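# Place bench rod across salt-spray cabinet rails

## Task

Pick up the white rod lying on the bench and set it across the salt-spray cabinet's chamber, at right angles to the rails and next to the two rods already there, so that each of its two ends sits in a notch of the rails; the fog collector must remain upright, and the gripper must have released the rod at the end.

## Robot and tools

ROBOT. Two arms, left_arm and right_arm, each with six revolute joints and a parallel-jaw gripper. Base positions in the scene frame: left_arm at (+0.036, +0.355, 0) m, right_arm at (+0.018, -0.258, 0) m, both nearly unrotated about z. The scene frame has its origin on the table top midway between the arms, +x pointing out over the table, +z up; left_arm is on the +y side. The arm names do not correspond to the left or right of any image. Joint order in every row and every per-joint list: waist (joint1), shoulder (joint2), elbow (joint3), wrist pitch (joint4), wrist yaw (joint5), wrist roll (joint6). Stated ranges in rad: waist -2.618 to 3.054, shoulder 0.000 to 3.142, elbow 0.000 to 3.142, wrist pitch -1.571 to 1.571, wrist yaw -1.571 to 1.571, wrist roll -2.094 to 2.094; the true ends may differ by up to 0.036 rad.

GRIPPER. The fingers extend along the gripper's +z axis and close along its y axis. The reported end-effector point lies between the pads, roughly 1 cm short of the fingertips. Fully open gap is 0.094 m.

THE ROW. Every motion command is built from one row of 14 numbers, each within [-1, 1], even if one arm stays still: left_arm's six joint values then its opening, followed by right_arm's six joint values then its opening. Joint values are scaled relative offsets, not angles: 1.0 equals 1.202 rad for the waist, 1.258 for the shoulder, 1.238 for the elbow, 2.073 for wrist pitch, 2.022 for wrist yaw and for wrist roll. The opening is absolute: +1 fully open, -1 closed; in between, the fingers go to where grip_measured would read that value.

execute_actions(actions). actions is a list of up to 15 actions; each action is a list of up to 15 rows; each row lasts one 1/30 s step, and an action with fewer rows repeats its final row until 15 steps (0.5 s) have passed. The joint offsets in every row are measured from the joint angles at the start of that action, not from the previous row (for the first action, from the last reported angles). An empty list just returns the current state and images. If an action would push a joint more than 0.036 rad beyond its range, that action is rejected for both arms; a malformed action, or a first action failing that check, rejects the whole call.

move(target, speed, blocking). target is one 14-number row; its joint offsets count from the Joint positions in the latest result that printed them, not from where the arm happens to be. All joints travel so they finish together, so hands trace curves. speed (rad/s, 0.01 to 2, default 0.5) caps the joint with the longest travel; paths take between 0.5 and 10 s and are cut off at 10 s. Moves do not avoid obstacles or the other arm; faster moves hit harder, and a target set deeper past a contact presses harder. Finger values are applied at once. blocking=false returns after 0.5 s while the arm keeps going; then use wait(0) or stop before any further execute_actions or move.

wait(seconds): 0 to 10, arms hold their last command; returns early if a running move ends. stop(): brakes the running move; braking needs distance, and the fingers are not stopped. zoom_image(camera, region): camera is cam_left_wrist or cam_right_wrist (both 504x504 wrist cameras), region [x0, y0, x1, y1] pixels from the top-left, at most 504 by 504. read_manual(section): only "licences"; no motion. finished_scene(scene): pass the current scene's number once the rod is placed and released; irreversible.

RESULTS. The state line gives each gripper's position (m) and quat_wxyz in the shared scene frame; at long reach it can be somewhat off. Joint positions and Joint velocities list six joints per arm (rad, rad/s) plus the pad gap (m, m/s). Joint targets shows what the joints are currently driven toward. grip_measured is the measured opening on the command scale, possibly off by about 1 mm. "joint sent to its limit" means a joint was clamped at its end; its absence does not prove more room. "joint command not followed" means a clearance check altered some joint targets. The move: line reports the ending (done, off_target, moving, held, fault), limits=held or limits=none, and each arm's joint farthest from target. FAULT and MOTOR HOT lines report stops and heating.

MOTION LIMITS. Per step, each joint target may lead its measured angle by at most 0.202 rad (waist), 0.258 (shoulder), 0.238 (elbow), 0.573 (wrist pitch), 0.522 (wrist yaw and roll), and targets are scaled back if they would move the hand more than 70 mm; big offsets therefore span several actions, and an unfinished motion must be commanded again. Arms may sag under all-zero offsets: in the first call of a reply, send offsets back to the desired angles, then zeros, increasing the correction if a joint stays short.

GRIPPING. To hold the rod, command about 0.03 below grip_measured; less than that grips more gently. Pads push about 50 to 62 N each, more briefly on first contact. Holding loads heats motors: warning from 75 °C, a 10 s arm stop at 90 °C, and at 100 °C the arm goes limp and drops.

AVOID. Letting the arms collide or press each other; knocking anything off the table; toppling the fog collector; dropping or slamming the rod; pressing hard into the cabinet. Occasional tugs on a held part or pushes on loose objects may occur, so grip firmly and check the rod's seating in the camera views before releasing.

Each tool is called after "Request:" as name(argument=value, ...) on one line, values as JSON.

## Session

I'll start by looking at the current state.

Request:
execute_actions(actions=[])

Scene clock: 0.00 s.
left_arm: end_effector_position=(+0.3648, +0.2053, +0.3026) grip_measured=+1.000 end_effector_quat_wxyz=(+0.241, +0.628, +0.687, +0.273) | right_arm: end_effector_position=(+0.5066, -0.5714, +0.2081) grip_measured=+1.000 end_effector_quat_wxyz=(+0.386, +0.529, +0.624, -0.426)
Joint names: [waist, shoulder, elbow, wrist pitch, wrist yaw, wrist roll]
Joint positions: left_arm=[-0.54   1.493  1.706 -1.2   -0.494  0.967  0.094] | right_arm=[-0.321  2.357  2.179 -0.667  1.1    0.655  0.094]
Joint velocities: left_arm=[ 0.017 -0.007 -0.002  0.081  0.022 -0.066  0.   ] | right_arm=[-0.002 -0.017 -0.027 -0.037  0.007  0.022  0.   ]
Motor temperatures (°C, as the motors report them): left_arm=[23 21 21 22 22 23] | right_arm=[23 22 21 22 21 23]
Joint targets: left_arm=[-0.540 1.486 1.713 -1.202 -0.492 0.960] | right_arm=[-0.321 2.339 2.191 -0.665 1.115 0.657]

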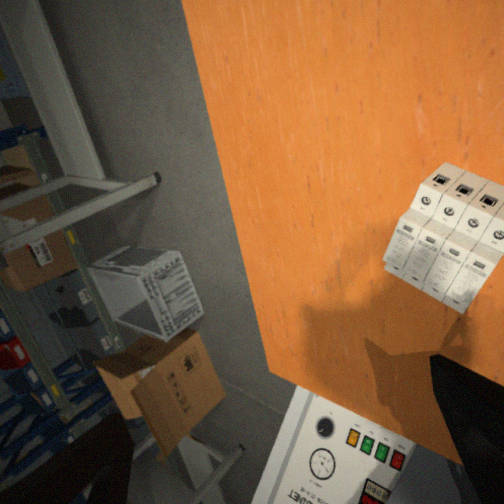

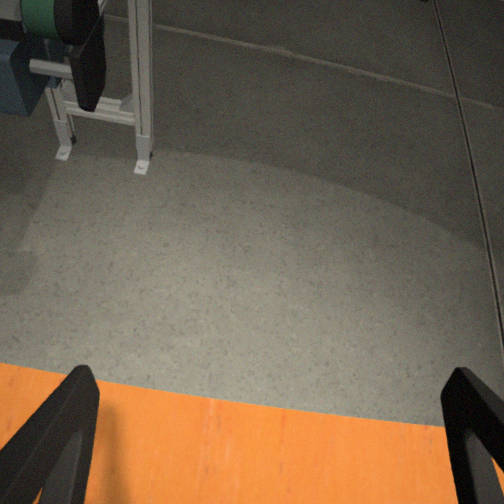

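Request:
move(target=[0.699,-0.233,-0.0856,0,0.244,-0.478,1,0.433,-0.920,-0.468,-0.161,-0.544,-0.324,1], speed=0.8)

Scene clock: 69.47 s.
left_arm: end_effector_position=(+0.3367, +0.4094, +0.3345) grip_measured=+1.000 end_effector_quat_wxyz=(+0.368, -0.076, +0.926, +0.039) | right_arm: end_effector_position=(+0.3429, -0.1865, +0.3769) grip_measured=+1.000 end_effector_quat_wxyz=(+0.467, -0.092, +0.878, +0.049)
Joint names: [waist, shoulder, elbow, wrist pitch, wrist yaw, wrist roll]
Joint positions: left_arm=[ 0.293  1.226  1.612 -1.199 -0.013  0.01   0.094] | right_arm=[ 0.193  1.203  1.604 -0.994  0.009  0.006  0.094]
Joint velocities: left_arm=[-0.007 -0.007 -0.012  0.022 -0.022 -0.007  0.   ] | right_arm=[ 0.012  0.012 -0.007  0.022 -0.037 -0.007  0.   ]
Motor temperatures (°C, as the motors report them): left_arm=[23 24 24 26 23 23] | right_arm=[23 31 23 24 21 23]
Joint targets: left_arm=[0.300 1.200 1.600 -1.200 -0.000 0.000] | right_arm=[0.200 1.199 1.600 -1.001 0.001 -0.000]
move: off_target (left_arm); limits=none; left_arm: farthest joint: the shoulder, 0.027 radians from its target (0.294 radians at the start); right_arm: farthest joint: the wrist yaw, 0.009 radians from its target (1.100 radians at the start)
camera_calibration (this result's frames):
cam_left_wrist: T_world_to_cam=[[0.0152772, -0.976124, -0.216674, 0.474296], [-0.943122, 0.0579059, -0.327365, 0.451874], [0.332096, 0.209351, -0.91972, 0.22891], [0, 0, 0, 1]] pos_world=[0.342906, 0.388883, 0.461229]
cam_right_wrist: T_world_to_cam=[[0.224358, -0.974252, 0.0222835, -0.262997], [-0.936835, -0.221925, -0.27035, 0.421305], [0.268334, 0.0397792, -0.962504, 0.38468], [0, 0, 0, 1]] pos_world=[0.350476, -0.178029, 0.490016]

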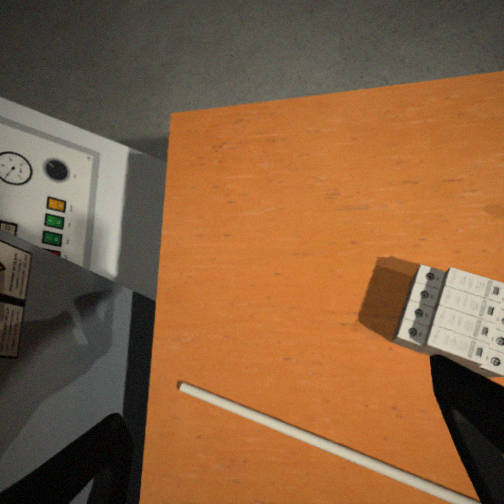

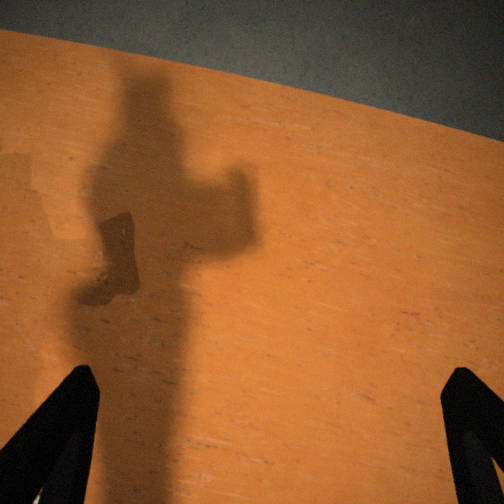

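Request:
move(target=[0.588,-0.02,0,0,0,0,1,0.563,0,0,-0.148,0,0,1], speed=0.8)

Scene clock: 89.60 s.
left_arm: end_effector_position=(+0.2307, +0.5907, +0.3345) grip_measured=+1.000 end_effector_quat_wxyz=(+0.332, -0.389, +0.844, +0.163) | right_arm: end_effector_position=(+0.1966, -0.0389, +0.3225) grip_measured=+1.000 end_effector_quat_wxyz=(+0.302, -0.402, +0.853, +0.141)
Joint names: [waist, shoulder, elbow, wrist pitch, wrist yaw, wrist roll]
Joint positions: left_arm=[ 0.994  1.226  1.612 -1.199 -0.013  0.009  0.094] | right_arm=[ 0.862  1.203  1.604 -1.292  0.008  0.005  0.094]
Joint velocities: left_arm=[ 0.002 -0.017  0.002  0.007  0.007 -0.007  0.   ] | right_arm=[ 0.002 -0.007 -0.002  0.022 -0.022 -0.022  0.   ]
Motor temperatures (°C, as the motors report them): left_arm=[23 24 24 27 23 23] | right_arm=[23 26 23 25 21 23]
Joint targets: left_arm=[1.000 1.201 1.612 -1.199 -0.013 0.010] | right_arm=[0.869 1.203 1.604 -1.301 0.009 0.006]
move: off_target (left_arm); limits=none; left_arm: farthest joint: the shoulder, 0.026 radians from its target (0.026 radians at the start); right_arm: farthest joint: the wrist pitch, 0.009 radians from its target (0.307 radians at the start)
camera_calibration (this result's frames):
cam_left_wrist: T_world_to_cam=[[0.641203, -0.736141, -0.216689, 0.366772], [-0.758123, -0.563987, -0.327367, 0.666129], [0.118779, 0.374186, -0.919716, 0.177973], [0, 0, 0, 1]] pos_world=[0.248693, 0.579089, 0.461229]
cam_right_wrist: T_world_to_cam=[[0.784558, -0.619759, 0.0191634, -0.18047], [-0.620055, -0.784187, 0.0241513, 0.123174], [0.0000596762, -0.0308304, -0.999525, 0.427698], [0, 0, 0, 1]] pos_world=[0.217938, -0.00207012, 0.427979]

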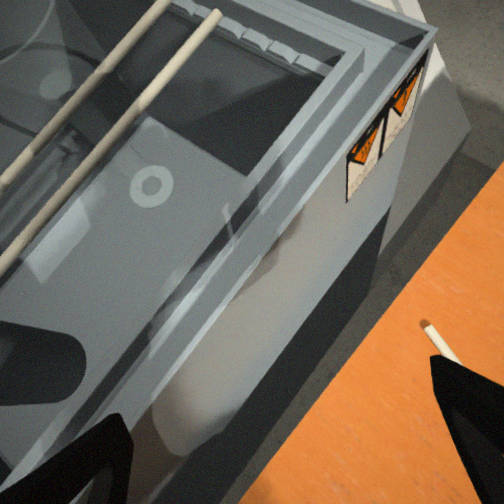

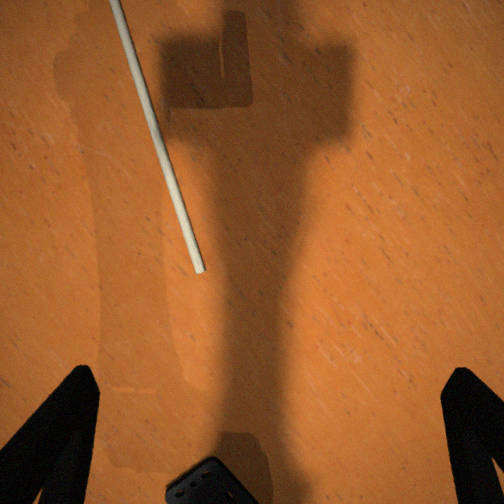

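Request:
zoom_image(camera="cam_left_wrist", region=[140, 0, 460, 240])

Request:
zoom_image(camera="cam_left_wrist", region=[0, 0, 280, 280])

Region (140, 0, 460, 240) of cam_left_wrist's 504x504 image, scaled by 1.575, with more detail than that image has; it fills the top 378 rows of this view, and the rest is white.

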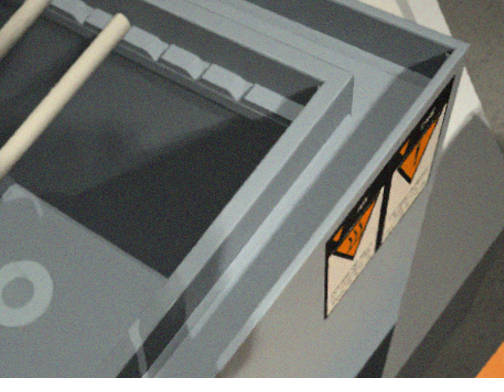

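Region (0, 0, 280, 280) of cam_left_wrist's 504x504 image, scaled by 1.800, with more detail than that image has.

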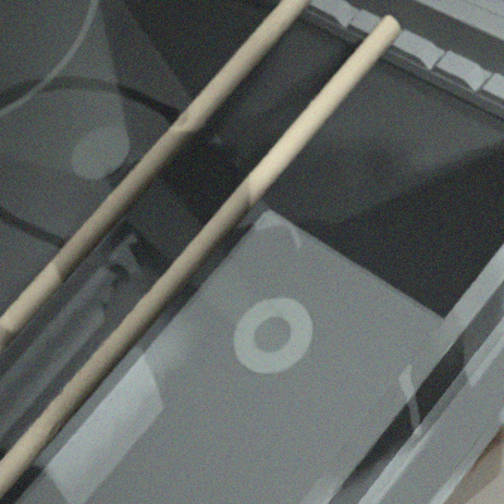

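Request:
move(target=[0.276,0.125,0.071,0.097,0.006,-0.004,1,0,0,0,0,0,0,1], speed=0.6)

Scene clock: 127.03 s.
left_arm: end_effector_position=(+0.1694, +0.7034, +0.3452) grip_measured=+1.000 end_effector_quat_wxyz=(+0.341, -0.510, +0.752, +0.240) | right_arm: end_effector_position=(+0.1965, -0.0390, +0.3224) grip_measured=+1.000 end_effector_quat_wxyz=(+0.302, -0.402, +0.853, +0.140)
Joint names: [waist, shoulder, elbow, wrist pitch, wrist yaw, wrist roll]
Joint positions: left_arm=[ 1.322  1.374  1.674 -1.01  -0.01   0.008  0.094] | right_arm=[ 0.862  1.203  1.604 -1.293  0.008  0.005  0.094]
Joint velocities: left_arm=[ 0.002 -0.002  0.002  0.022 -0.007  0.007  0.   ] | right_arm=[-0.002  0.002 -0.002 -0.081  0.007  0.037  0.   ]
Motor temperatures (°C, as the motors report them): left_arm=[23 24 25 29 23 23] | right_arm=[23 25 23 25 21 23]
Joint targets: left_arm=[1.326 1.384 1.700 -0.997 -0.001 0.001] | right_arm=[0.862 1.203 1.604 -1.293 0.008 0.005]
move: off_target (left_arm); limits=none; left_arm: farthest joint: the elbow, 0.026 radians from its target (0.087 radians at the start); right_arm: farthest joint: the wrist pitch, 0.001 radians from its target (0.001 radians at the start)
camera_calibration (this result's frames):
cam_left_wrist: T_world_to_cam=[[0.852385, -0.47039, -0.228414, 0.272695], [-0.522149, -0.742026, -0.420424, 0.804001], [0.0282742, 0.47763, -0.878106, 0.0811744], [0, 0, 0, 1]] pos_world=[0.185072, 0.686092, 0.471589]
cam_right_wrist: T_world_to_cam=[[0.784568, -0.619747, 0.0191528, -0.180463], [-0.620043, -0.784172, 0.0249139, 0.122782], [-0.000421275, -0.0314222, -0.999506, 0.427641], [0, 0, 0, 1]] pos_world=[0.217896, -0.00212229, 0.427828]

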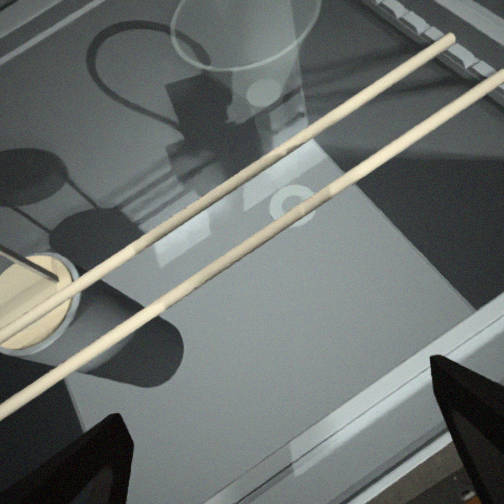

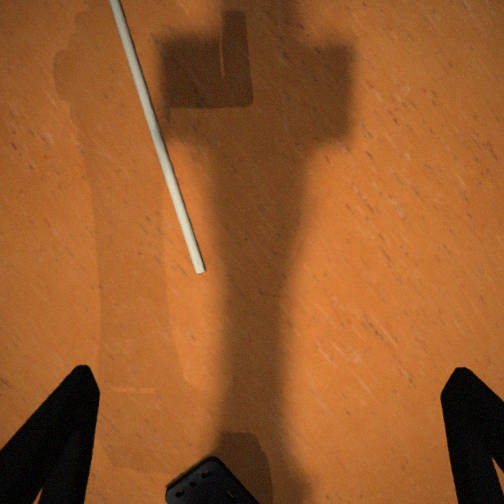

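Request:
zoom_image(camera="cam_left_wrist", region=[344, 0, 504, 160])

Request:
zoom_image(camera="cam_left_wrist", region=[0, 200, 250, 450])

Region (344, 0, 504, 160) of cam_left_wrist's 504x504 image, scaled by 3.150, with more detail than that image has.

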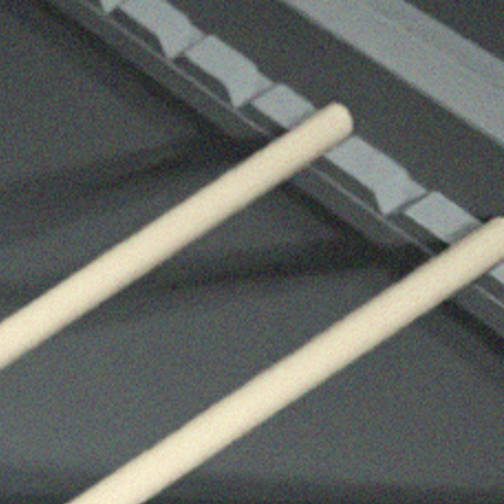

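Region (0, 200, 250, 450) of cam_left_wrist's 504x504 image, scaled by 2.016, with more detail than that image has.

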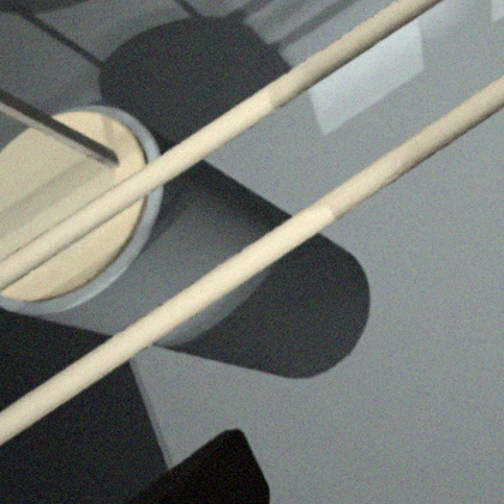

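Request:
move(target=[0.44,0.008,0.02,0,0,0,1,0,0,0,0,0,0,1], speed=0.6)

Scene clock: 217.13 s.
left_arm: end_effector_position=(-0.0233, +0.7236, +0.3452) grip_measured=+1.000 end_effector_quat_wxyz=(-0.267, +0.688, -0.594, -0.321) | right_arm: end_effector_position=(+0.1965, -0.0390, +0.3224) grip_measured=+1.000 end_effector_quat_wxyz=(+0.302, -0.402, +0.853, +0.140)
Joint names: [waist, shoulder, elbow, wrist pitch, wrist yaw, wrist roll]
Joint positions: left_arm=[ 1.847  1.374  1.674 -1.01  -0.01   0.008  0.094] | right_arm=[ 0.862  1.203  1.604 -1.293  0.008  0.005  0.094]
Joint velocities: left_arm=[-0.007 -0.017  0.002 -0.022  0.007  0.022  0.   ] | right_arm=[-0.002  0.012 -0.007  0.037  0.022 -0.007  0.   ]
Motor temperatures (°C, as the motors report them): left_arm=[23 23 28 33 23 23] | right_arm=[23 25 23 25 21 23]
Joint targets: left_arm=[1.851 1.384 1.699 -1.010 -0.010 0.008] | right_arm=[0.862 1.203 1.604 -1.293 0.008 0.005]
move: off_target (left_arm); limits=none; left_arm: farthest joint: the elbow, 0.025 radians from its target (0.025 radians at the start); right_arm: farthest joint: the waist, 0.000 radians from its target (0.000 radians at the start)
camera_calibration (this result's frames):
cam_left_wrist: T_world_to_cam=[[0.973336, 0.0205571, -0.228462, 0.0940975], [-0.0796755, -0.903666, -0.420761, 0.845818], [-0.215103, 0.427744, -0.877933, 0.107379], [0, 0, 0, 1]] pos_world=[-0.00109984, 0.716472, 0.471657]
cam_right_wrist: T_world_to_cam=[[0.784568, -0.619747, 0.0191528, -0.180463], [-0.620043, -0.784172, 0.0249139, 0.122782], [-0.000421275, -0.0314222, -0.999506, 0.427641], [0, 0, 0, 1]] pos_world=[0.217896, -0.00212229, 0.427828]

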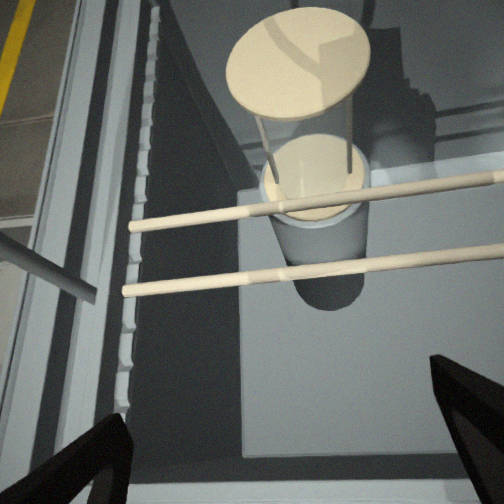

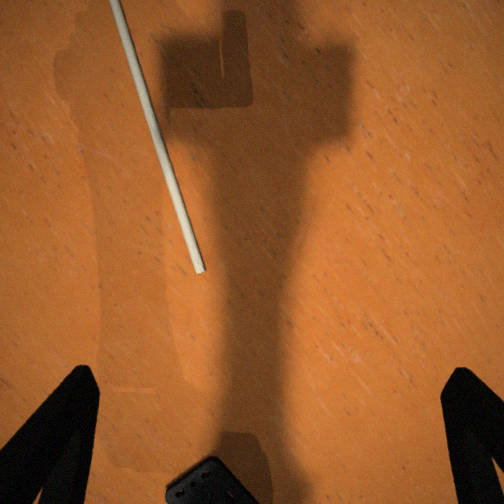

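Request:
zoom_image(camera="cam_left_wrist", region=[60, 190, 220, 430])

Region (60, 190, 220, 430) of cam_left_wrist's 504x504 image, scaled by 2.100, with more detail than that image has.

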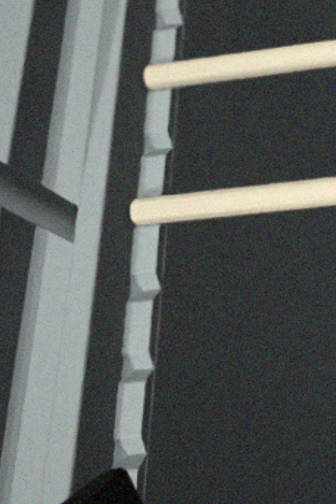

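Request:
move(target=[-0.996,0.008,0.02,0,0.005,0.783,1,0.426,0,0,0.542,0,0,1], speed=1.0)

Scene clock: 286.87 s.
left_arm: end_effector_position=(+0.3565, +0.5454, +0.3452) grip_measured=+1.000 end_effector_quat_wxyz=(+0.200, +0.459, +0.784, +0.366) | right_arm: end_effector_position=(+0.0840, +0.1060, +0.5673) grip_measured=+1.000 end_effector_quat_wxyz=(+0.597, -0.400, +0.486, +0.498)
Joint names: [waist, shoulder, elbow, wrist pitch, wrist yaw, wrist roll]
Joint positions: left_arm=[ 0.654  1.374  1.674 -1.01  -0.009  1.592  0.094] | right_arm=[ 1.365  1.203  1.604 -0.192  0.009  0.005  0.094]
Joint velocities: left_arm=[ 0.012 -0.002  0.012 -0.022 -0.007 -0.066  0.   ] | right_arm=[-0.002 -0.002 -0.022  0.081  0.022 -0.066  0.   ]
Motor temperatures (°C, as the motors report them): left_arm=[23 24 29 34 23 23] | right_arm=[23 24 23 26 21 23]
Joint targets: left_arm=[0.650 1.384 1.699 -1.010 0.000 1.592] | right_arm=[1.374 1.203 1.604 -0.169 0.008 0.005]
move: off_target (left_arm, right_arm); limits=none; left_arm: farthest joint: the elbow, 0.025 radians from its target (0.025 radians at the start); right_arm: farthest joint: the wrist pitch, 0.023 radians from its target (1.124 radians at the start)
camera_calibration (this result's frames):
cam_left_wrist: T_world_to_cam=[[-0.650043, -0.0687135, -0.756784, 0.537878], [-0.579804, 0.688595, 0.435503, -0.270696], [0.491193, 0.721883, -0.487457, -0.281751], [0, 0, 0, 1]] pos_world=[0.331088, 0.426751, 0.387605]
cam_right_wrist: T_world_to_cam=[[0.981778, -0.188873, 0.0209642, -0.0702823], [-0.0716096, -0.46989, -0.879816, 0.594528], [0.176024, 0.862282, -0.474852, 0.269709], [0, 0, 0, 1]] pos_world=[0.0641003, 0.0335227, 0.65262]

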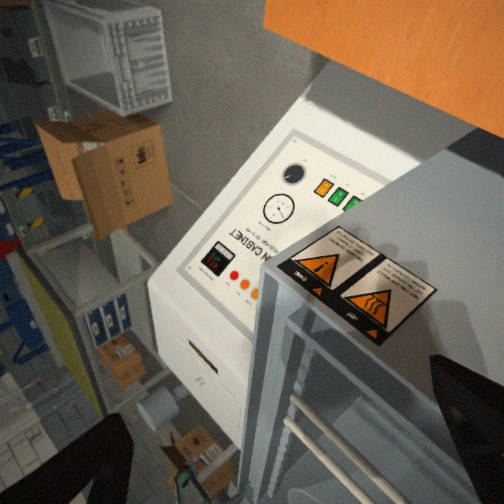

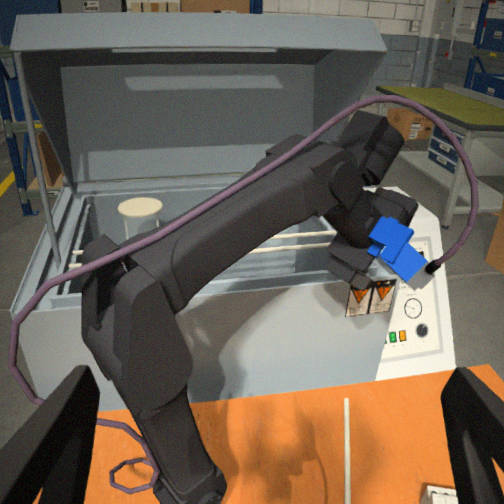

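Request:
move(target=[-0.6928,0.0836,-0.5728,-0.0128,0.004,0,-0.1,0,0,0,0,0,0,1], speed=0.9)

Scene clock: 301.80 s.
left_arm: end_effector_position=(+0.2729, +0.2848, +0.0679) grip_measured=-0.098 end_effector_quat_wxyz=(+0.014, +0.811, +0.584, +0.018) | right_arm: end_effector_position=(+0.0840, +0.1060, +0.5673) grip_measured=+1.000 end_effector_quat_wxyz=(+0.597, -0.400, +0.486, +0.498)
Joint names: [waist, shoulder, elbow, wrist pitch, wrist yaw, wrist roll]
Joint positions: left_arm=[-0.175  1.469  0.968 -1.026 -0.012  1.593  0.042] | right_arm=[ 1.365  1.203  1.604 -0.192  0.009  0.005  0.094]
Joint velocities: left_arm=[-0.002 -0.007  0.002 -0.081 -0.037 -0.051  0.001] | right_arm=[ 0.002 -0.017  0.002  0.022  0.007 -0.022  0.   ]
Motor temperatures (°C, as the motors report them): left_arm=[23 24 29 34 23 23] | right_arm=[23 24 23 27 21 23]
Joint targets: left_arm=[-0.179 1.479 0.965 -1.036 -0.001 1.592] | right_arm=[1.365 1.203 1.604 -0.193 0.009 0.005]
move: done; limits=none; left_arm: farthest joint: the wrist pitch, 0.011 radians from its target (0.027 radians at the start); right_arm: farthest joint: the waist, 0.000 radians from its target (0.000 radians at the start)
camera_calibration (this result's frames):
cam_left_wrist: T_world_to_cam=[[-0.83683, 0.54128, -0.0820483, 0.0872077], [0.465819, 0.782729, 0.412732, -0.329497], [0.287625, 0.307166, -0.90715, 0.014399], [0, 0, 0, 1]] pos_world=[0.222323, 0.206281, 0.156211]
cam_right_wrist: T_world_to_cam=[[0.981778, -0.188873, 0.0209642, -0.0702823], [-0.0716096, -0.46989, -0.879816, 0.594528], [0.176024, 0.862282, -0.474852, 0.269709], [0, 0, 0, 1]] pos_world=[0.0641003, 0.0335227, 0.65262]

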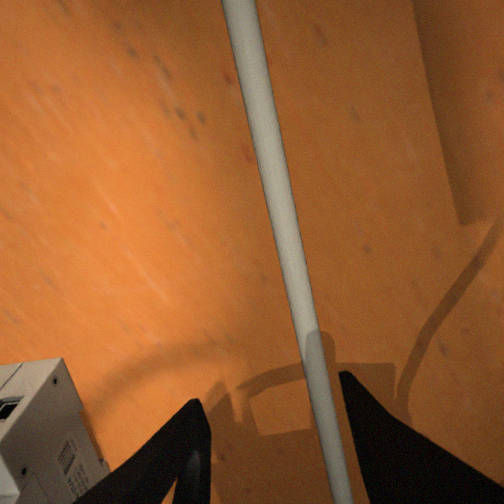

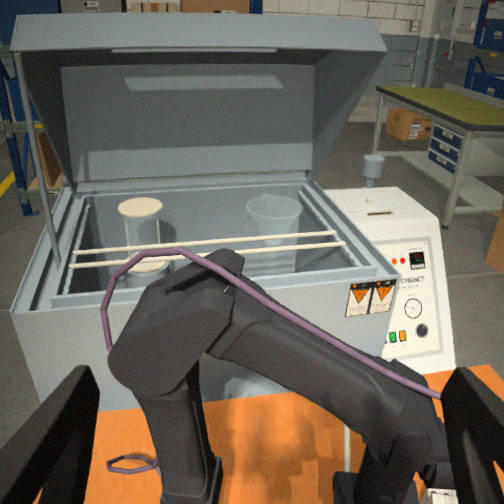

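Request:
move(target=[-0.003,0.074,-0.1301,0.1015,0.006,0,-0.1,0,0,0,0,0,0,1], speed=0.3)

Scene clock: 337.93 s.
left_arm: end_effector_position=(+0.2686, +0.2861, +0.0169) grip_measured=-0.098 end_effector_quat_wxyz=(+0.007, +0.811, +0.584, +0.013) | right_arm: end_effector_position=(+0.0840, +0.1060, +0.5673) grip_measured=+1.000 end_effector_quat_wxyz=(+0.597, -0.400, +0.486, +0.498)
Joint names: [waist, shoulder, elbow, wrist pitch, wrist yaw, wrist roll]
Joint positions: left_arm=[-0.175  1.544  0.821 -0.819 -0.012  1.593  0.042] | right_arm=[ 1.365  1.203  1.604 -0.192  0.009  0.005  0.094]
Joint velocities: left_arm=[ 0.007  0.007  0.002  0.022  0.022 -0.022  0.002] | right_arm=[-0.007 -0.007  0.012 -0.007 -0.051  0.007  0.   ]
Motor temperatures (°C, as the motors report them): left_arm=[23 24 27 29 23 23] | right_arm=[23 24 23 27 21 23]
Joint targets: left_arm=[-0.179 1.563 0.807 -0.815 -0.000 1.593] | right_arm=[1.365 1.203 1.604 -0.192 0.009 0.005]
move: done; limits=none; left_arm: farthest joint: the shoulder, 0.018 radians from its target (0.093 radians at the start); right_arm: farthest joint: the waist, 0.000 radians from its target (0.000 radians at the start)
camera_calibration (this result's frames):
cam_left_wrist: T_world_to_cam=[[-0.837943, 0.541625, -0.0670303, 0.0786264], [0.47196, 0.780825, 0.409348, -0.308559], [0.274052, 0.311375, -0.909913, -0.0284792], [0, 0, 0, 1]] pos_world=[0.219317, 0.207213, 0.105665]
cam_right_wrist: T_world_to_cam=[[0.981778, -0.188873, 0.0209642, -0.0702823], [-0.0716096, -0.46989, -0.879816, 0.594528], [0.176024, 0.862282, -0.474852, 0.269709], [0, 0, 0, 1]] pos_world=[0.0641003, 0.0335227, 0.65262]

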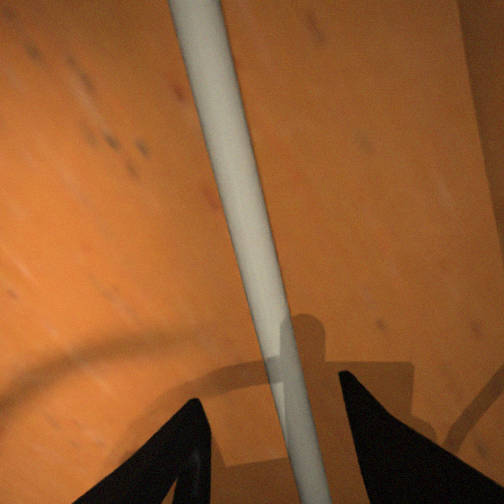

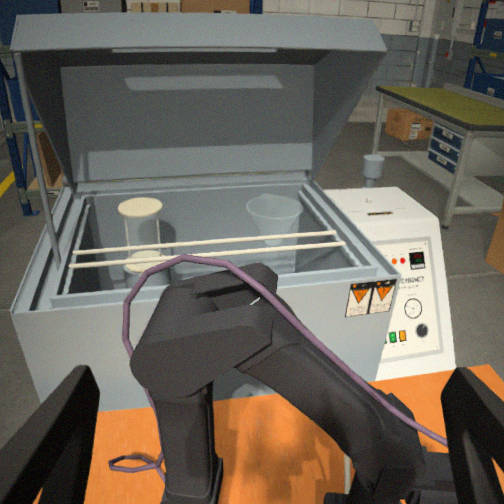

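Request:
move(target=[-0.003,0.0286,-0.0226,0.002,0.006,0,-0.1,0,0,0,0,0,0,1], speed=0.1)

Scene clock: 344.73 s.
left_arm: end_effector_position=(+0.2685, +0.2861, +0.0164) grip_measured=-0.098 end_effector_quat_wxyz=(+0.008, +0.811, +0.584, +0.014) | right_arm: end_effector_position=(+0.0840, +0.1060, +0.5673) grip_measured=+1.000 end_effector_quat_wxyz=(+0.597, -0.400, +0.486, +0.498)
Joint names: [waist, shoulder, elbow, wrist pitch, wrist yaw, wrist roll]
Joint positions: left_arm=[-0.175  1.544  0.818 -0.816 -0.012  1.593  0.042] | right_arm=[ 1.365  1.203  1.604 -0.192  0.009  0.005  0.094]
Joint velocities: left_arm=[-0.002  0.002 -0.002 -0.051 -0.11   0.022 -0.001] | right_arm=[ 0.002 -0.007 -0.012  0.022 -0.037  0.007  0.   ]
Motor temperatures (°C, as the motors report them): left_arm=[23 24 27 29 23 23] | right_arm=[23 24 24 27 21 23]
Joint targets: left_arm=[-0.179 1.580 0.793 -0.815 -0.000 1.593] | right_arm=[1.365 1.203 1.604 -0.192 0.009 0.005]
move: off_target (left_arm); limits=none; left_arm: farthest joint: the shoulder, 0.036 radians from its target (0.036 radians at the start); right_arm: farthest joint: the waist, 0.000 radians from its target (0.000 radians at the start)
camera_calibration (this result's frames):
cam_left_wrist: T_world_to_cam=[[-0.837894, 0.54161, -0.0677633, 0.0785195], [0.471662, 0.780918, 0.409515, -0.308284], [0.274715, 0.311169, -0.909783, -0.0290471], [0, 0, 0, 1]] pos_world=[0.219177, 0.207256, 0.105141]
cam_right_wrist: T_world_to_cam=[[0.981778, -0.188873, 0.0209642, -0.0702823], [-0.0716096, -0.46989, -0.879816, 0.594528], [0.176024, 0.862282, -0.474852, 0.269709], [0, 0, 0, 1]] pos_world=[0.0641003, 0.0335227, 0.65262]

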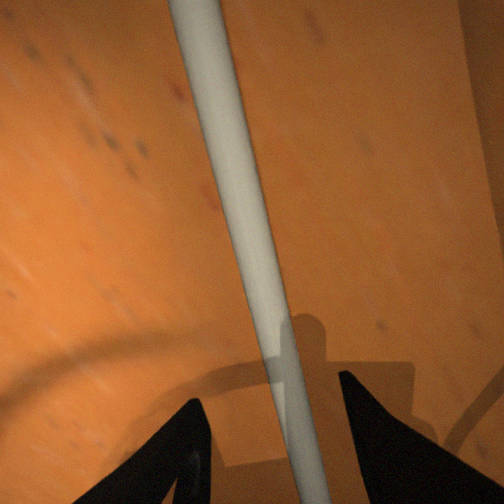

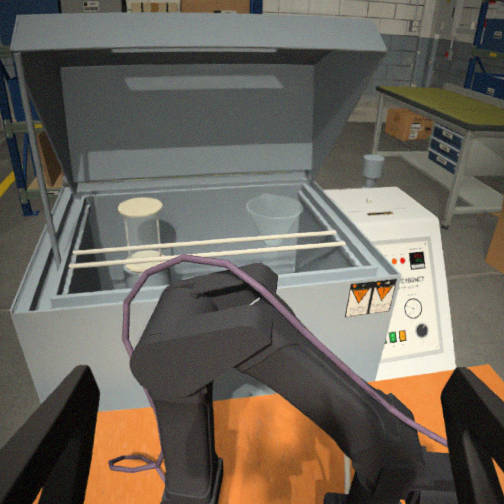

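Request:
move(target=[0,0.002,0,0,0,0,-0.8,0,0,0,0,0,0,1], speed=0.1)

Scene clock: 354.50 s.
left_arm: end_effector_position=(+0.2684, +0.2862, +0.0164) grip_measured=-0.795 end_effector_quat_wxyz=(+0.008, +0.812, +0.584, +0.013) | right_arm: end_effector_position=(+0.0840, +0.1060, +0.5673) grip_measured=+1.000 end_effector_quat_wxyz=(+0.597, -0.400, +0.486, +0.498)
Joint names: [waist, shoulder, elbow, wrist pitch, wrist yaw, wrist roll]
Joint positions: left_arm=[-0.175  1.544  0.818 -0.817 -0.012  1.593  0.01 ] | right_arm=[ 1.365  1.203  1.604 -0.192  0.009  0.005  0.094]
Joint velocities: left_arm=[ 0.002  0.002  0.002  0.022  0.022 -0.037 -0.   ] | right_arm=[-0.002  0.012 -0.007 -0.007 -0.051  0.007  0.   ]
Motor temperatures (°C, as the motors report them): left_arm=[23 24 27 29 23 23] | right_arm=[23 24 24 28 21 23]
Joint targets: left_arm=[-0.175 1.547 0.818 -0.816 -0.012 1.593] | right_arm=[1.365 1.203 1.604 -0.192 0.009 0.005]
move: done; limits=none; left_arm: farthest joint: the shoulder, 0.002 radians from its target (0.002 radians at the start); right_arm: farthest joint: the waist, 0.000 radians from its target (0.000 radians at the start)
camera_calibration (this result's frames):
cam_left_wrist: T_world_to_cam=[[-0.837712, 0.541938, -0.0673895, 0.0782795], [0.472109, 0.780687, 0.40944, -0.308315], [0.274501, 0.311178, -0.909845, -0.0289774], [0, 0, 0, 1]] pos_world=[0.219088, 0.207292, 0.105147]
cam_right_wrist: T_world_to_cam=[[0.981778, -0.188873, 0.0209642, -0.0702823], [-0.0716096, -0.46989, -0.879816, 0.594528], [0.176024, 0.862282, -0.474852, 0.269709], [0, 0, 0, 1]] pos_world=[0.0641003, 0.0335227, 0.65262]

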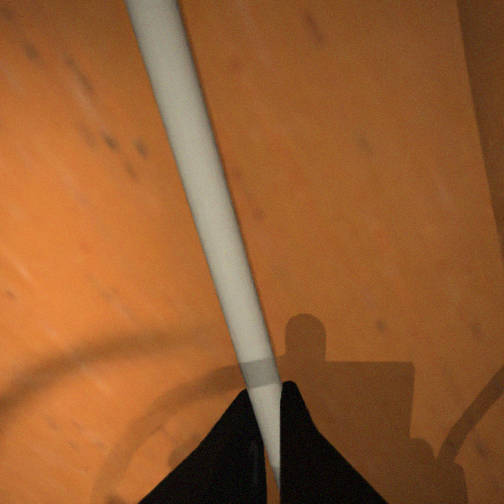

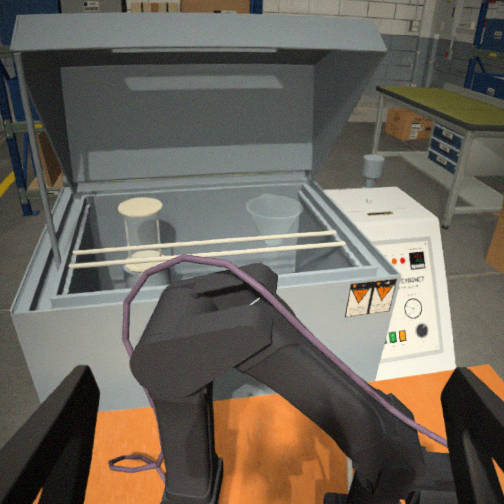

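Request:
execute_actions(actions=[[[0,0,0,0,0,0,-0.84,0,0,0,0,0,0,1]],[[0,0,0,0,0,0,-0.88,0,0,0,0,0,0,1]]])

Scene clock: 358.90 s.
left_arm: end_effector_position=(+0.2684, +0.2862, +0.0164) grip_measured=-0.833 end_effector_quat_wxyz=(+0.008, +0.812, +0.584, +0.013) | right_arm: end_effector_position=(+0.0840, +0.1060, +0.5673) grip_measured=+1.000 end_effector_quat_wxyz=(+0.597, -0.400, +0.486, +0.498)
Joint names: [waist, shoulder, elbow, wrist pitch, wrist yaw, wrist roll]
Joint positions: left_arm=[-0.175  1.544  0.818 -0.817 -0.012  1.593  0.008] | right_arm=[ 1.365  1.203  1.604 -0.192  0.009  0.005  0.094]
Joint velocities: left_arm=[ 0.012 -0.007 -0.002 -0.022  0.007  0.022  0.   ] | right_arm=[ 0.007 -0.002 -0.002  0.007 -0.007  0.022  0.   ]
Motor temperatures (°C, as the motors report them): left_arm=[23 24 27 29 23 23] | right_arm=[23 24 24 28 21 23]
Joint targets: left_arm=[-0.175 1.544 0.818 -0.817 -0.012 1.593] | right_arm=[1.365 1.203 1.604 -0.192 0.009 0.005]
camera_calibration (this result's frames):
cam_left_wrist: T_world_to_cam=[[-0.837712, 0.541938, -0.0673895, 0.0782795], [0.472109, 0.780687, 0.40944, -0.308315], [0.274501, 0.311178, -0.909845, -0.0289774], [0, 0, 0, 1]] pos_world=[0.219088, 0.207292, 0.105147]
cam_right_wrist: T_world_to_cam=[[0.981778, -0.188873, 0.0209642, -0.0702823], [-0.0716096, -0.46989, -0.879816, 0.594528], [0.176024, 0.862282, -0.474852, 0.269709], [0, 0, 0, 1]] pos_world=[0.0641003, 0.0335227, 0.65262]

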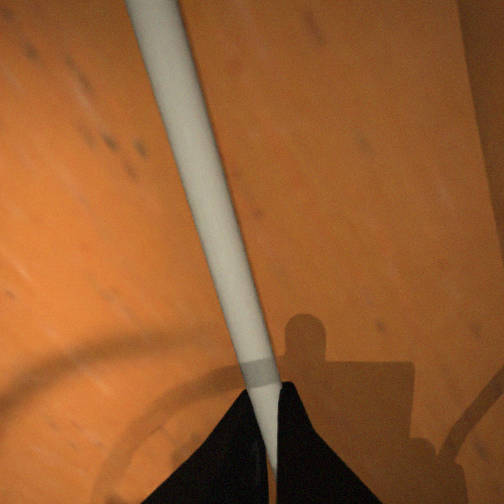

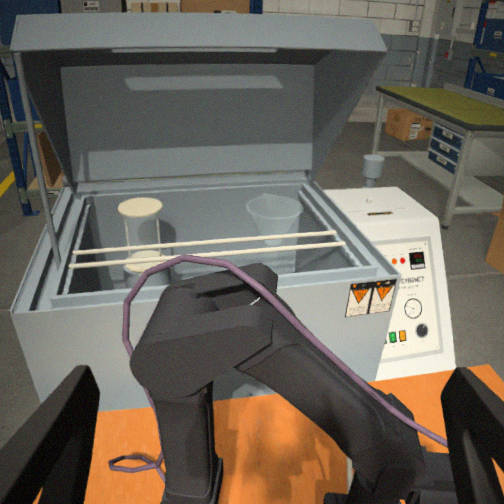

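Request:
zoom_image(camera="cam_right_wrist", region=[10, 170, 220, 330])

Request:
zoom_image(camera="cam_right_wrist", region=[220, 170, 430, 330])

Region (10, 170, 220, 330) of cam_right_wrist's 504x504 image, scaled by 2.400, with more detail than that image has; it fills the top 384 rows of this view, and the rest is white.

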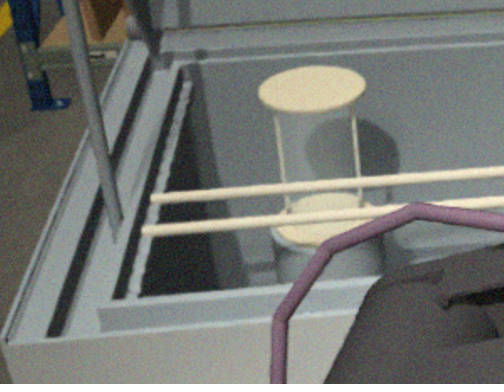

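Region (220, 170, 430, 330) of cam_right_wrist's 504x504 image, scaled by 2.400, with more detail than that image has; it fills the top 384 rows of this view, and the rest is white.

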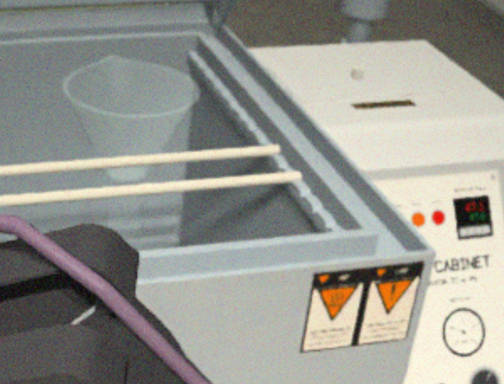

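Request:
move(target=[0,-0.192,0.658,-0.3027,0,0,-0.87,0,0,0,0,0,0,1], speed=0.6)

Scene clock: 481.03 s.
left_arm: end_effector_position=(+0.3002, +0.2766, +0.2777) grip_measured=-0.833 end_effector_quat_wxyz=(+0.168, +0.792, +0.571, +0.136) | right_arm: end_effector_position=(+0.0840, +0.1060, +0.5673) grip_measured=+1.000 end_effector_quat_wxyz=(+0.597, -0.400, +0.486, +0.498)
Joint names: [waist, shoulder, elbow, wrist pitch, wrist yaw, wrist roll]
Joint positions: left_arm=[-0.175  1.32   1.615 -1.43  -0.014  1.593  0.008] | right_arm=[ 1.365  1.203  1.604 -0.192  0.009  0.005  0.094]
Joint velocities: left_arm=[-0.017 -0.012 -0.012  0.066 -0.022  0.066 -0.   ] | right_arm=[-0.002 -0.007  0.012 -0.007 -0.037 -0.022  0.   ]
Motor temperatures (°C, as the motors report them): left_arm=[23 25 28 26 23 23] | right_arm=[23 24 24 28 21 23]
Joint targets: left_arm=[-0.175 1.302 1.633 -1.444 -0.012 1.593] | right_arm=[1.365 1.203 1.604 -0.192 0.009 0.005]
move: done; limits=none; left_arm: farthest joint: the elbow, 0.018 radians from its target (0.814 radians at the start); right_arm: farthest joint: the waist, 0.000 radians from its target (0.000 radians at the start)
camera_calibration (this result's frames):
cam_left_wrist: T_world_to_cam=[[-0.737253, 0.510853, -0.442139, 0.210206], [0.299246, 0.833641, 0.464215, -0.400807], [0.60573, 0.209936, -0.767475, 0.0920688], [0, 0, 0, 1]] pos_world=[0.219147, 0.207416, 0.349662]
cam_right_wrist: T_world_to_cam=[[0.981778, -0.188873, 0.0209642, -0.0702823], [-0.0716096, -0.46989, -0.879816, 0.594528], [0.176024, 0.862282, -0.474852, 0.269709], [0, 0, 0, 1]] pos_world=[0.0641003, 0.0335227, 0.65262]

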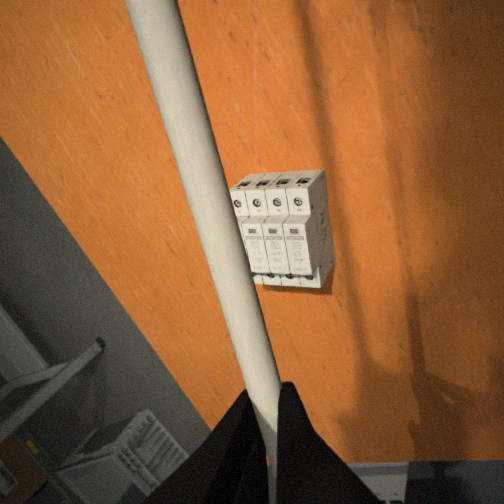

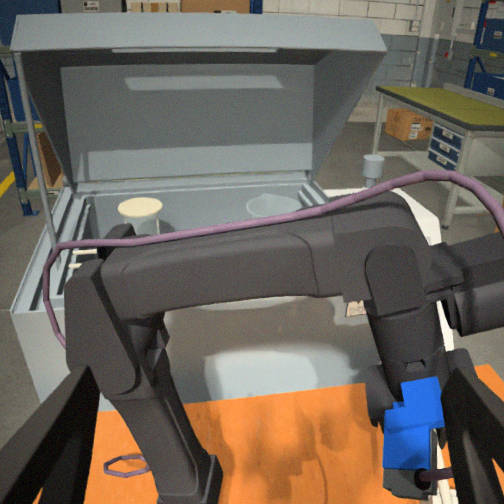

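Request:
move(target=[1.0,0.045,0.016,0.032,-0.0964,-0.2107,-0.87,0,0,0,0,0,0,1], speed=0.7)

Scene clock: 504.47 s.
left_arm: end_effector_position=(+0.1886, +0.6067, +0.2729) grip_measured=-0.832 end_effector_quat_wxyz=(+0.023, +0.115, +0.965, +0.236) | right_arm: end_effector_position=(+0.0840, +0.1060, +0.5673) grip_measured=+1.000 end_effector_quat_wxyz=(+0.597, -0.400, +0.486, +0.498)
Joint names: [waist, shoulder, elbow, wrist pitch, wrist yaw, wrist roll]
Joint positions: left_arm=[ 1.023  1.364  1.609 -1.38  -0.205  1.18   0.008] | right_arm=[ 1.365  1.203  1.604 -0.192  0.009  0.005  0.094]
Joint velocities: left_arm=[-0.022 -0.007 -0.002 -0.066 -0.022 -0.081 -0.   ] | right_arm=[ 0.007 -0.012  0.022 -0.037  0.022 -0.11   0.   ]
Motor temperatures (°C, as the motors report them): left_arm=[23 25 29 27 23 23] | right_arm=[23 24 24 29 21 23]
Joint targets: left_arm=[1.027 1.376 1.635 -1.364 -0.209 1.168] | right_arm=[1.365 1.203 1.604 -0.192 0.009 0.005]
move: off_target (left_arm); limits=none; left_arm: farthest joint: the elbow, 0.025 radians from its target (0.025 radians at the start); right_arm: farthest joint: the waist, 0.000 radians from its target (0.000 radians at the start)
camera_calibration (this result's frames):
cam_left_wrist: T_world_to_cam=[[-0.440372, -0.757081, -0.482598, 0.681433], [-0.864941, 0.213622, 0.45414, -0.0419004], [-0.240727, 0.617409, -0.748904, -0.00593896], [0, 0, 0, 1]] pos_world=[0.262413, 0.528518, 0.343439]
cam_right_wrist: T_world_to_cam=[[0.981778, -0.188873, 0.0209642, -0.0702823], [-0.0716096, -0.46989, -0.879816, 0.594528], [0.176024, 0.862282, -0.474852, 0.269709], [0, 0, 0, 1]] pos_world=[0.0641003, 0.0335227, 0.65262]

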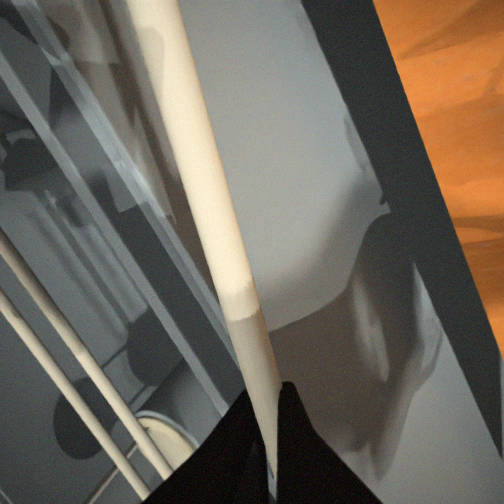

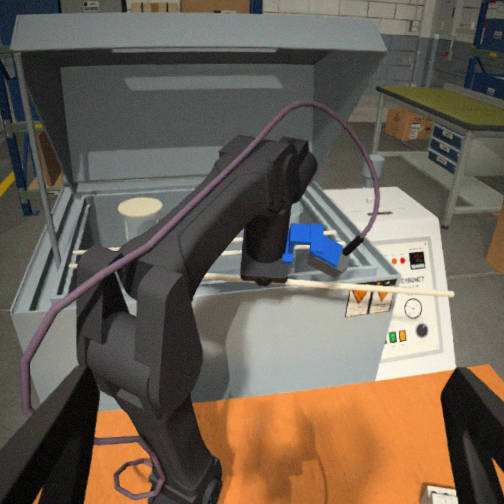

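Request:
move(target=[0.3345,0.429,0.413,0.033,0.033,0.0534,-0.87,0,0,0,0,0,0,1], speed=0.4)

Scene clock: 513.33 s.
left_arm: end_effector_position=(+0.1259, +0.7859, +0.2501) grip_measured=-0.832 end_effector_quat_wxyz=(-0.013, -0.023, +0.973, +0.229) | right_arm: end_effector_position=(+0.0840, +0.1060, +0.5673) grip_measured=+1.000 end_effector_quat_wxyz=(+0.597, -0.400, +0.486, +0.498)
Joint names: [waist, shoulder, elbow, wrist pitch, wrist yaw, wrist roll]
Joint positions: left_arm=[ 1.424  1.901  2.09  -1.322 -0.156  1.286  0.008] | right_arm=[ 1.365  1.203  1.604 -0.192  0.009  0.005  0.094]
Joint velocities: left_arm=[-0.002  0.002  0.002 -0.022 -0.007 -0.007  0.   ] | right_arm=[-0.022 -0.002  0.002 -0.007  0.051  0.007  0.   ]
Motor temperatures (°C, as the motors report them): left_arm=[23 25 29 27 23 23] | right_arm=[23 24 24 29 21 23]
Joint targets: left_arm=[1.425 1.903 2.120 -1.312 -0.139 1.288] | right_arm=[1.365 1.203 1.604 -0.192 0.009 0.005]
move: off_target (left_arm); limits=none; left_arm: farthest joint: the elbow, 0.030 radians from its target (0.511 radians at the start); right_arm: farthest joint: the waist, 0.000 radians from its target (0.000 radians at the start)
camera_calibration (this result's frames):
cam_left_wrist: T_world_to_cam=[[-0.210417, -0.858878, -0.466961, 0.82568], [-0.887869, -0.0320228, 0.458981, 0.0707182], [-0.409162, 0.511177, -0.755833, -0.0423577], [0, 0, 0, 1]] pos_world=[0.219194, 0.733075, 0.321087]
cam_right_wrist: T_world_to_cam=[[0.981778, -0.188873, 0.0209642, -0.0702823], [-0.0716096, -0.46989, -0.879816, 0.594528], [0.176024, 0.862282, -0.474852, 0.269709], [0, 0, 0, 1]] pos_world=[0.0641003, 0.0335227, 0.65262]

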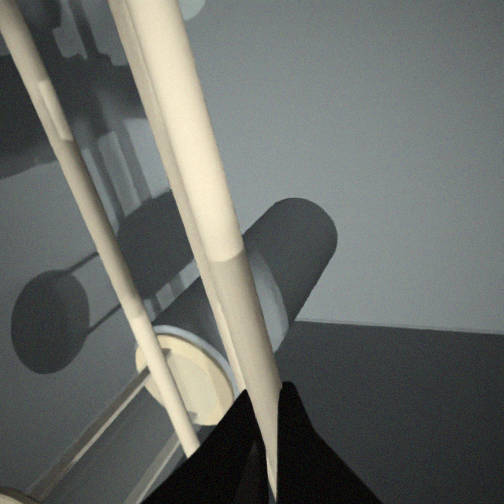

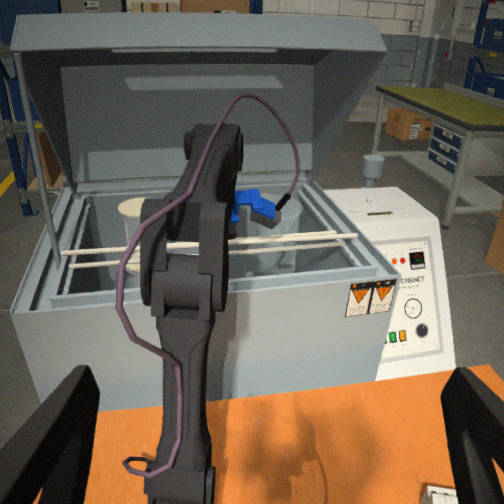

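Request:
zoom_image(camera="cam_left_wrist", region=[0, 0, 252, 252])

Request:
zoom_image(camera="cam_left_wrist", region=[80, 230, 330, 480])

Request:
zoom_image(camera="cam_right_wrist", region=[20, 190, 400, 320])

Region (0, 0, 252, 252) of cam_left_wrist's 504x504 image, scaled by 2.000, with more detail than that image has.

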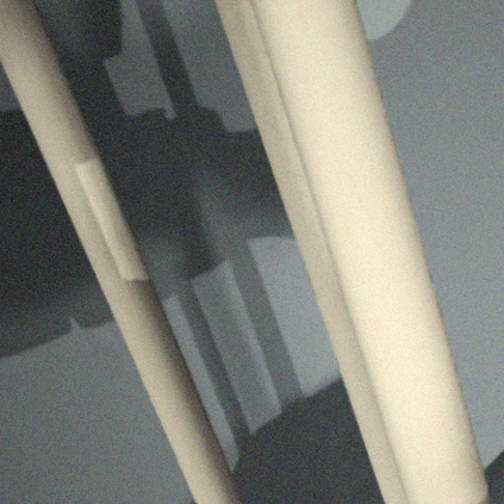

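Region (80, 230, 330, 480) of cam_left_wrist's 504x504 image, scaled by 2.016, with more detail than that image has.

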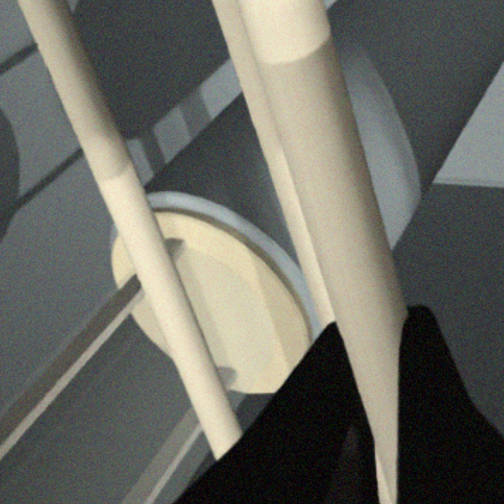

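Region (20, 190, 400, 320) of cam_right_wrist's 504x504 image, scaled by 1.326, with more detail than that image has; it fills the top 172 rows of this view, and the rest is white.

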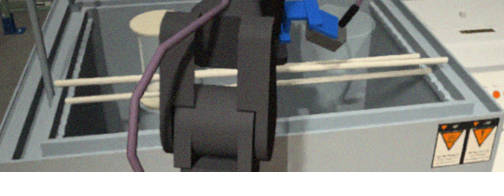

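Request:
zoom_image(camera="cam_right_wrist", region=[20, 200, 140, 300])

Request:
zoom_image(camera="cam_right_wrist", region=[270, 190, 390, 290])

Region (20, 200, 140, 300) of cam_right_wrist's 504x504 image, scaled by 4.200, with more detail than that image has.

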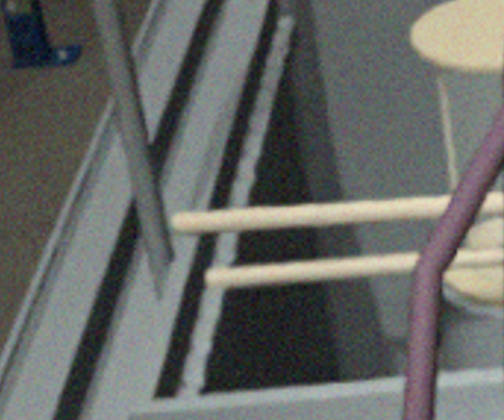

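Region (270, 190, 390, 290) of cam_right_wrist's 504x504 image, scaled by 4.200, with more detail than that image has.

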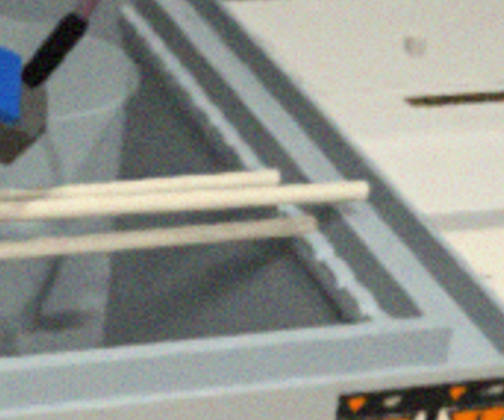

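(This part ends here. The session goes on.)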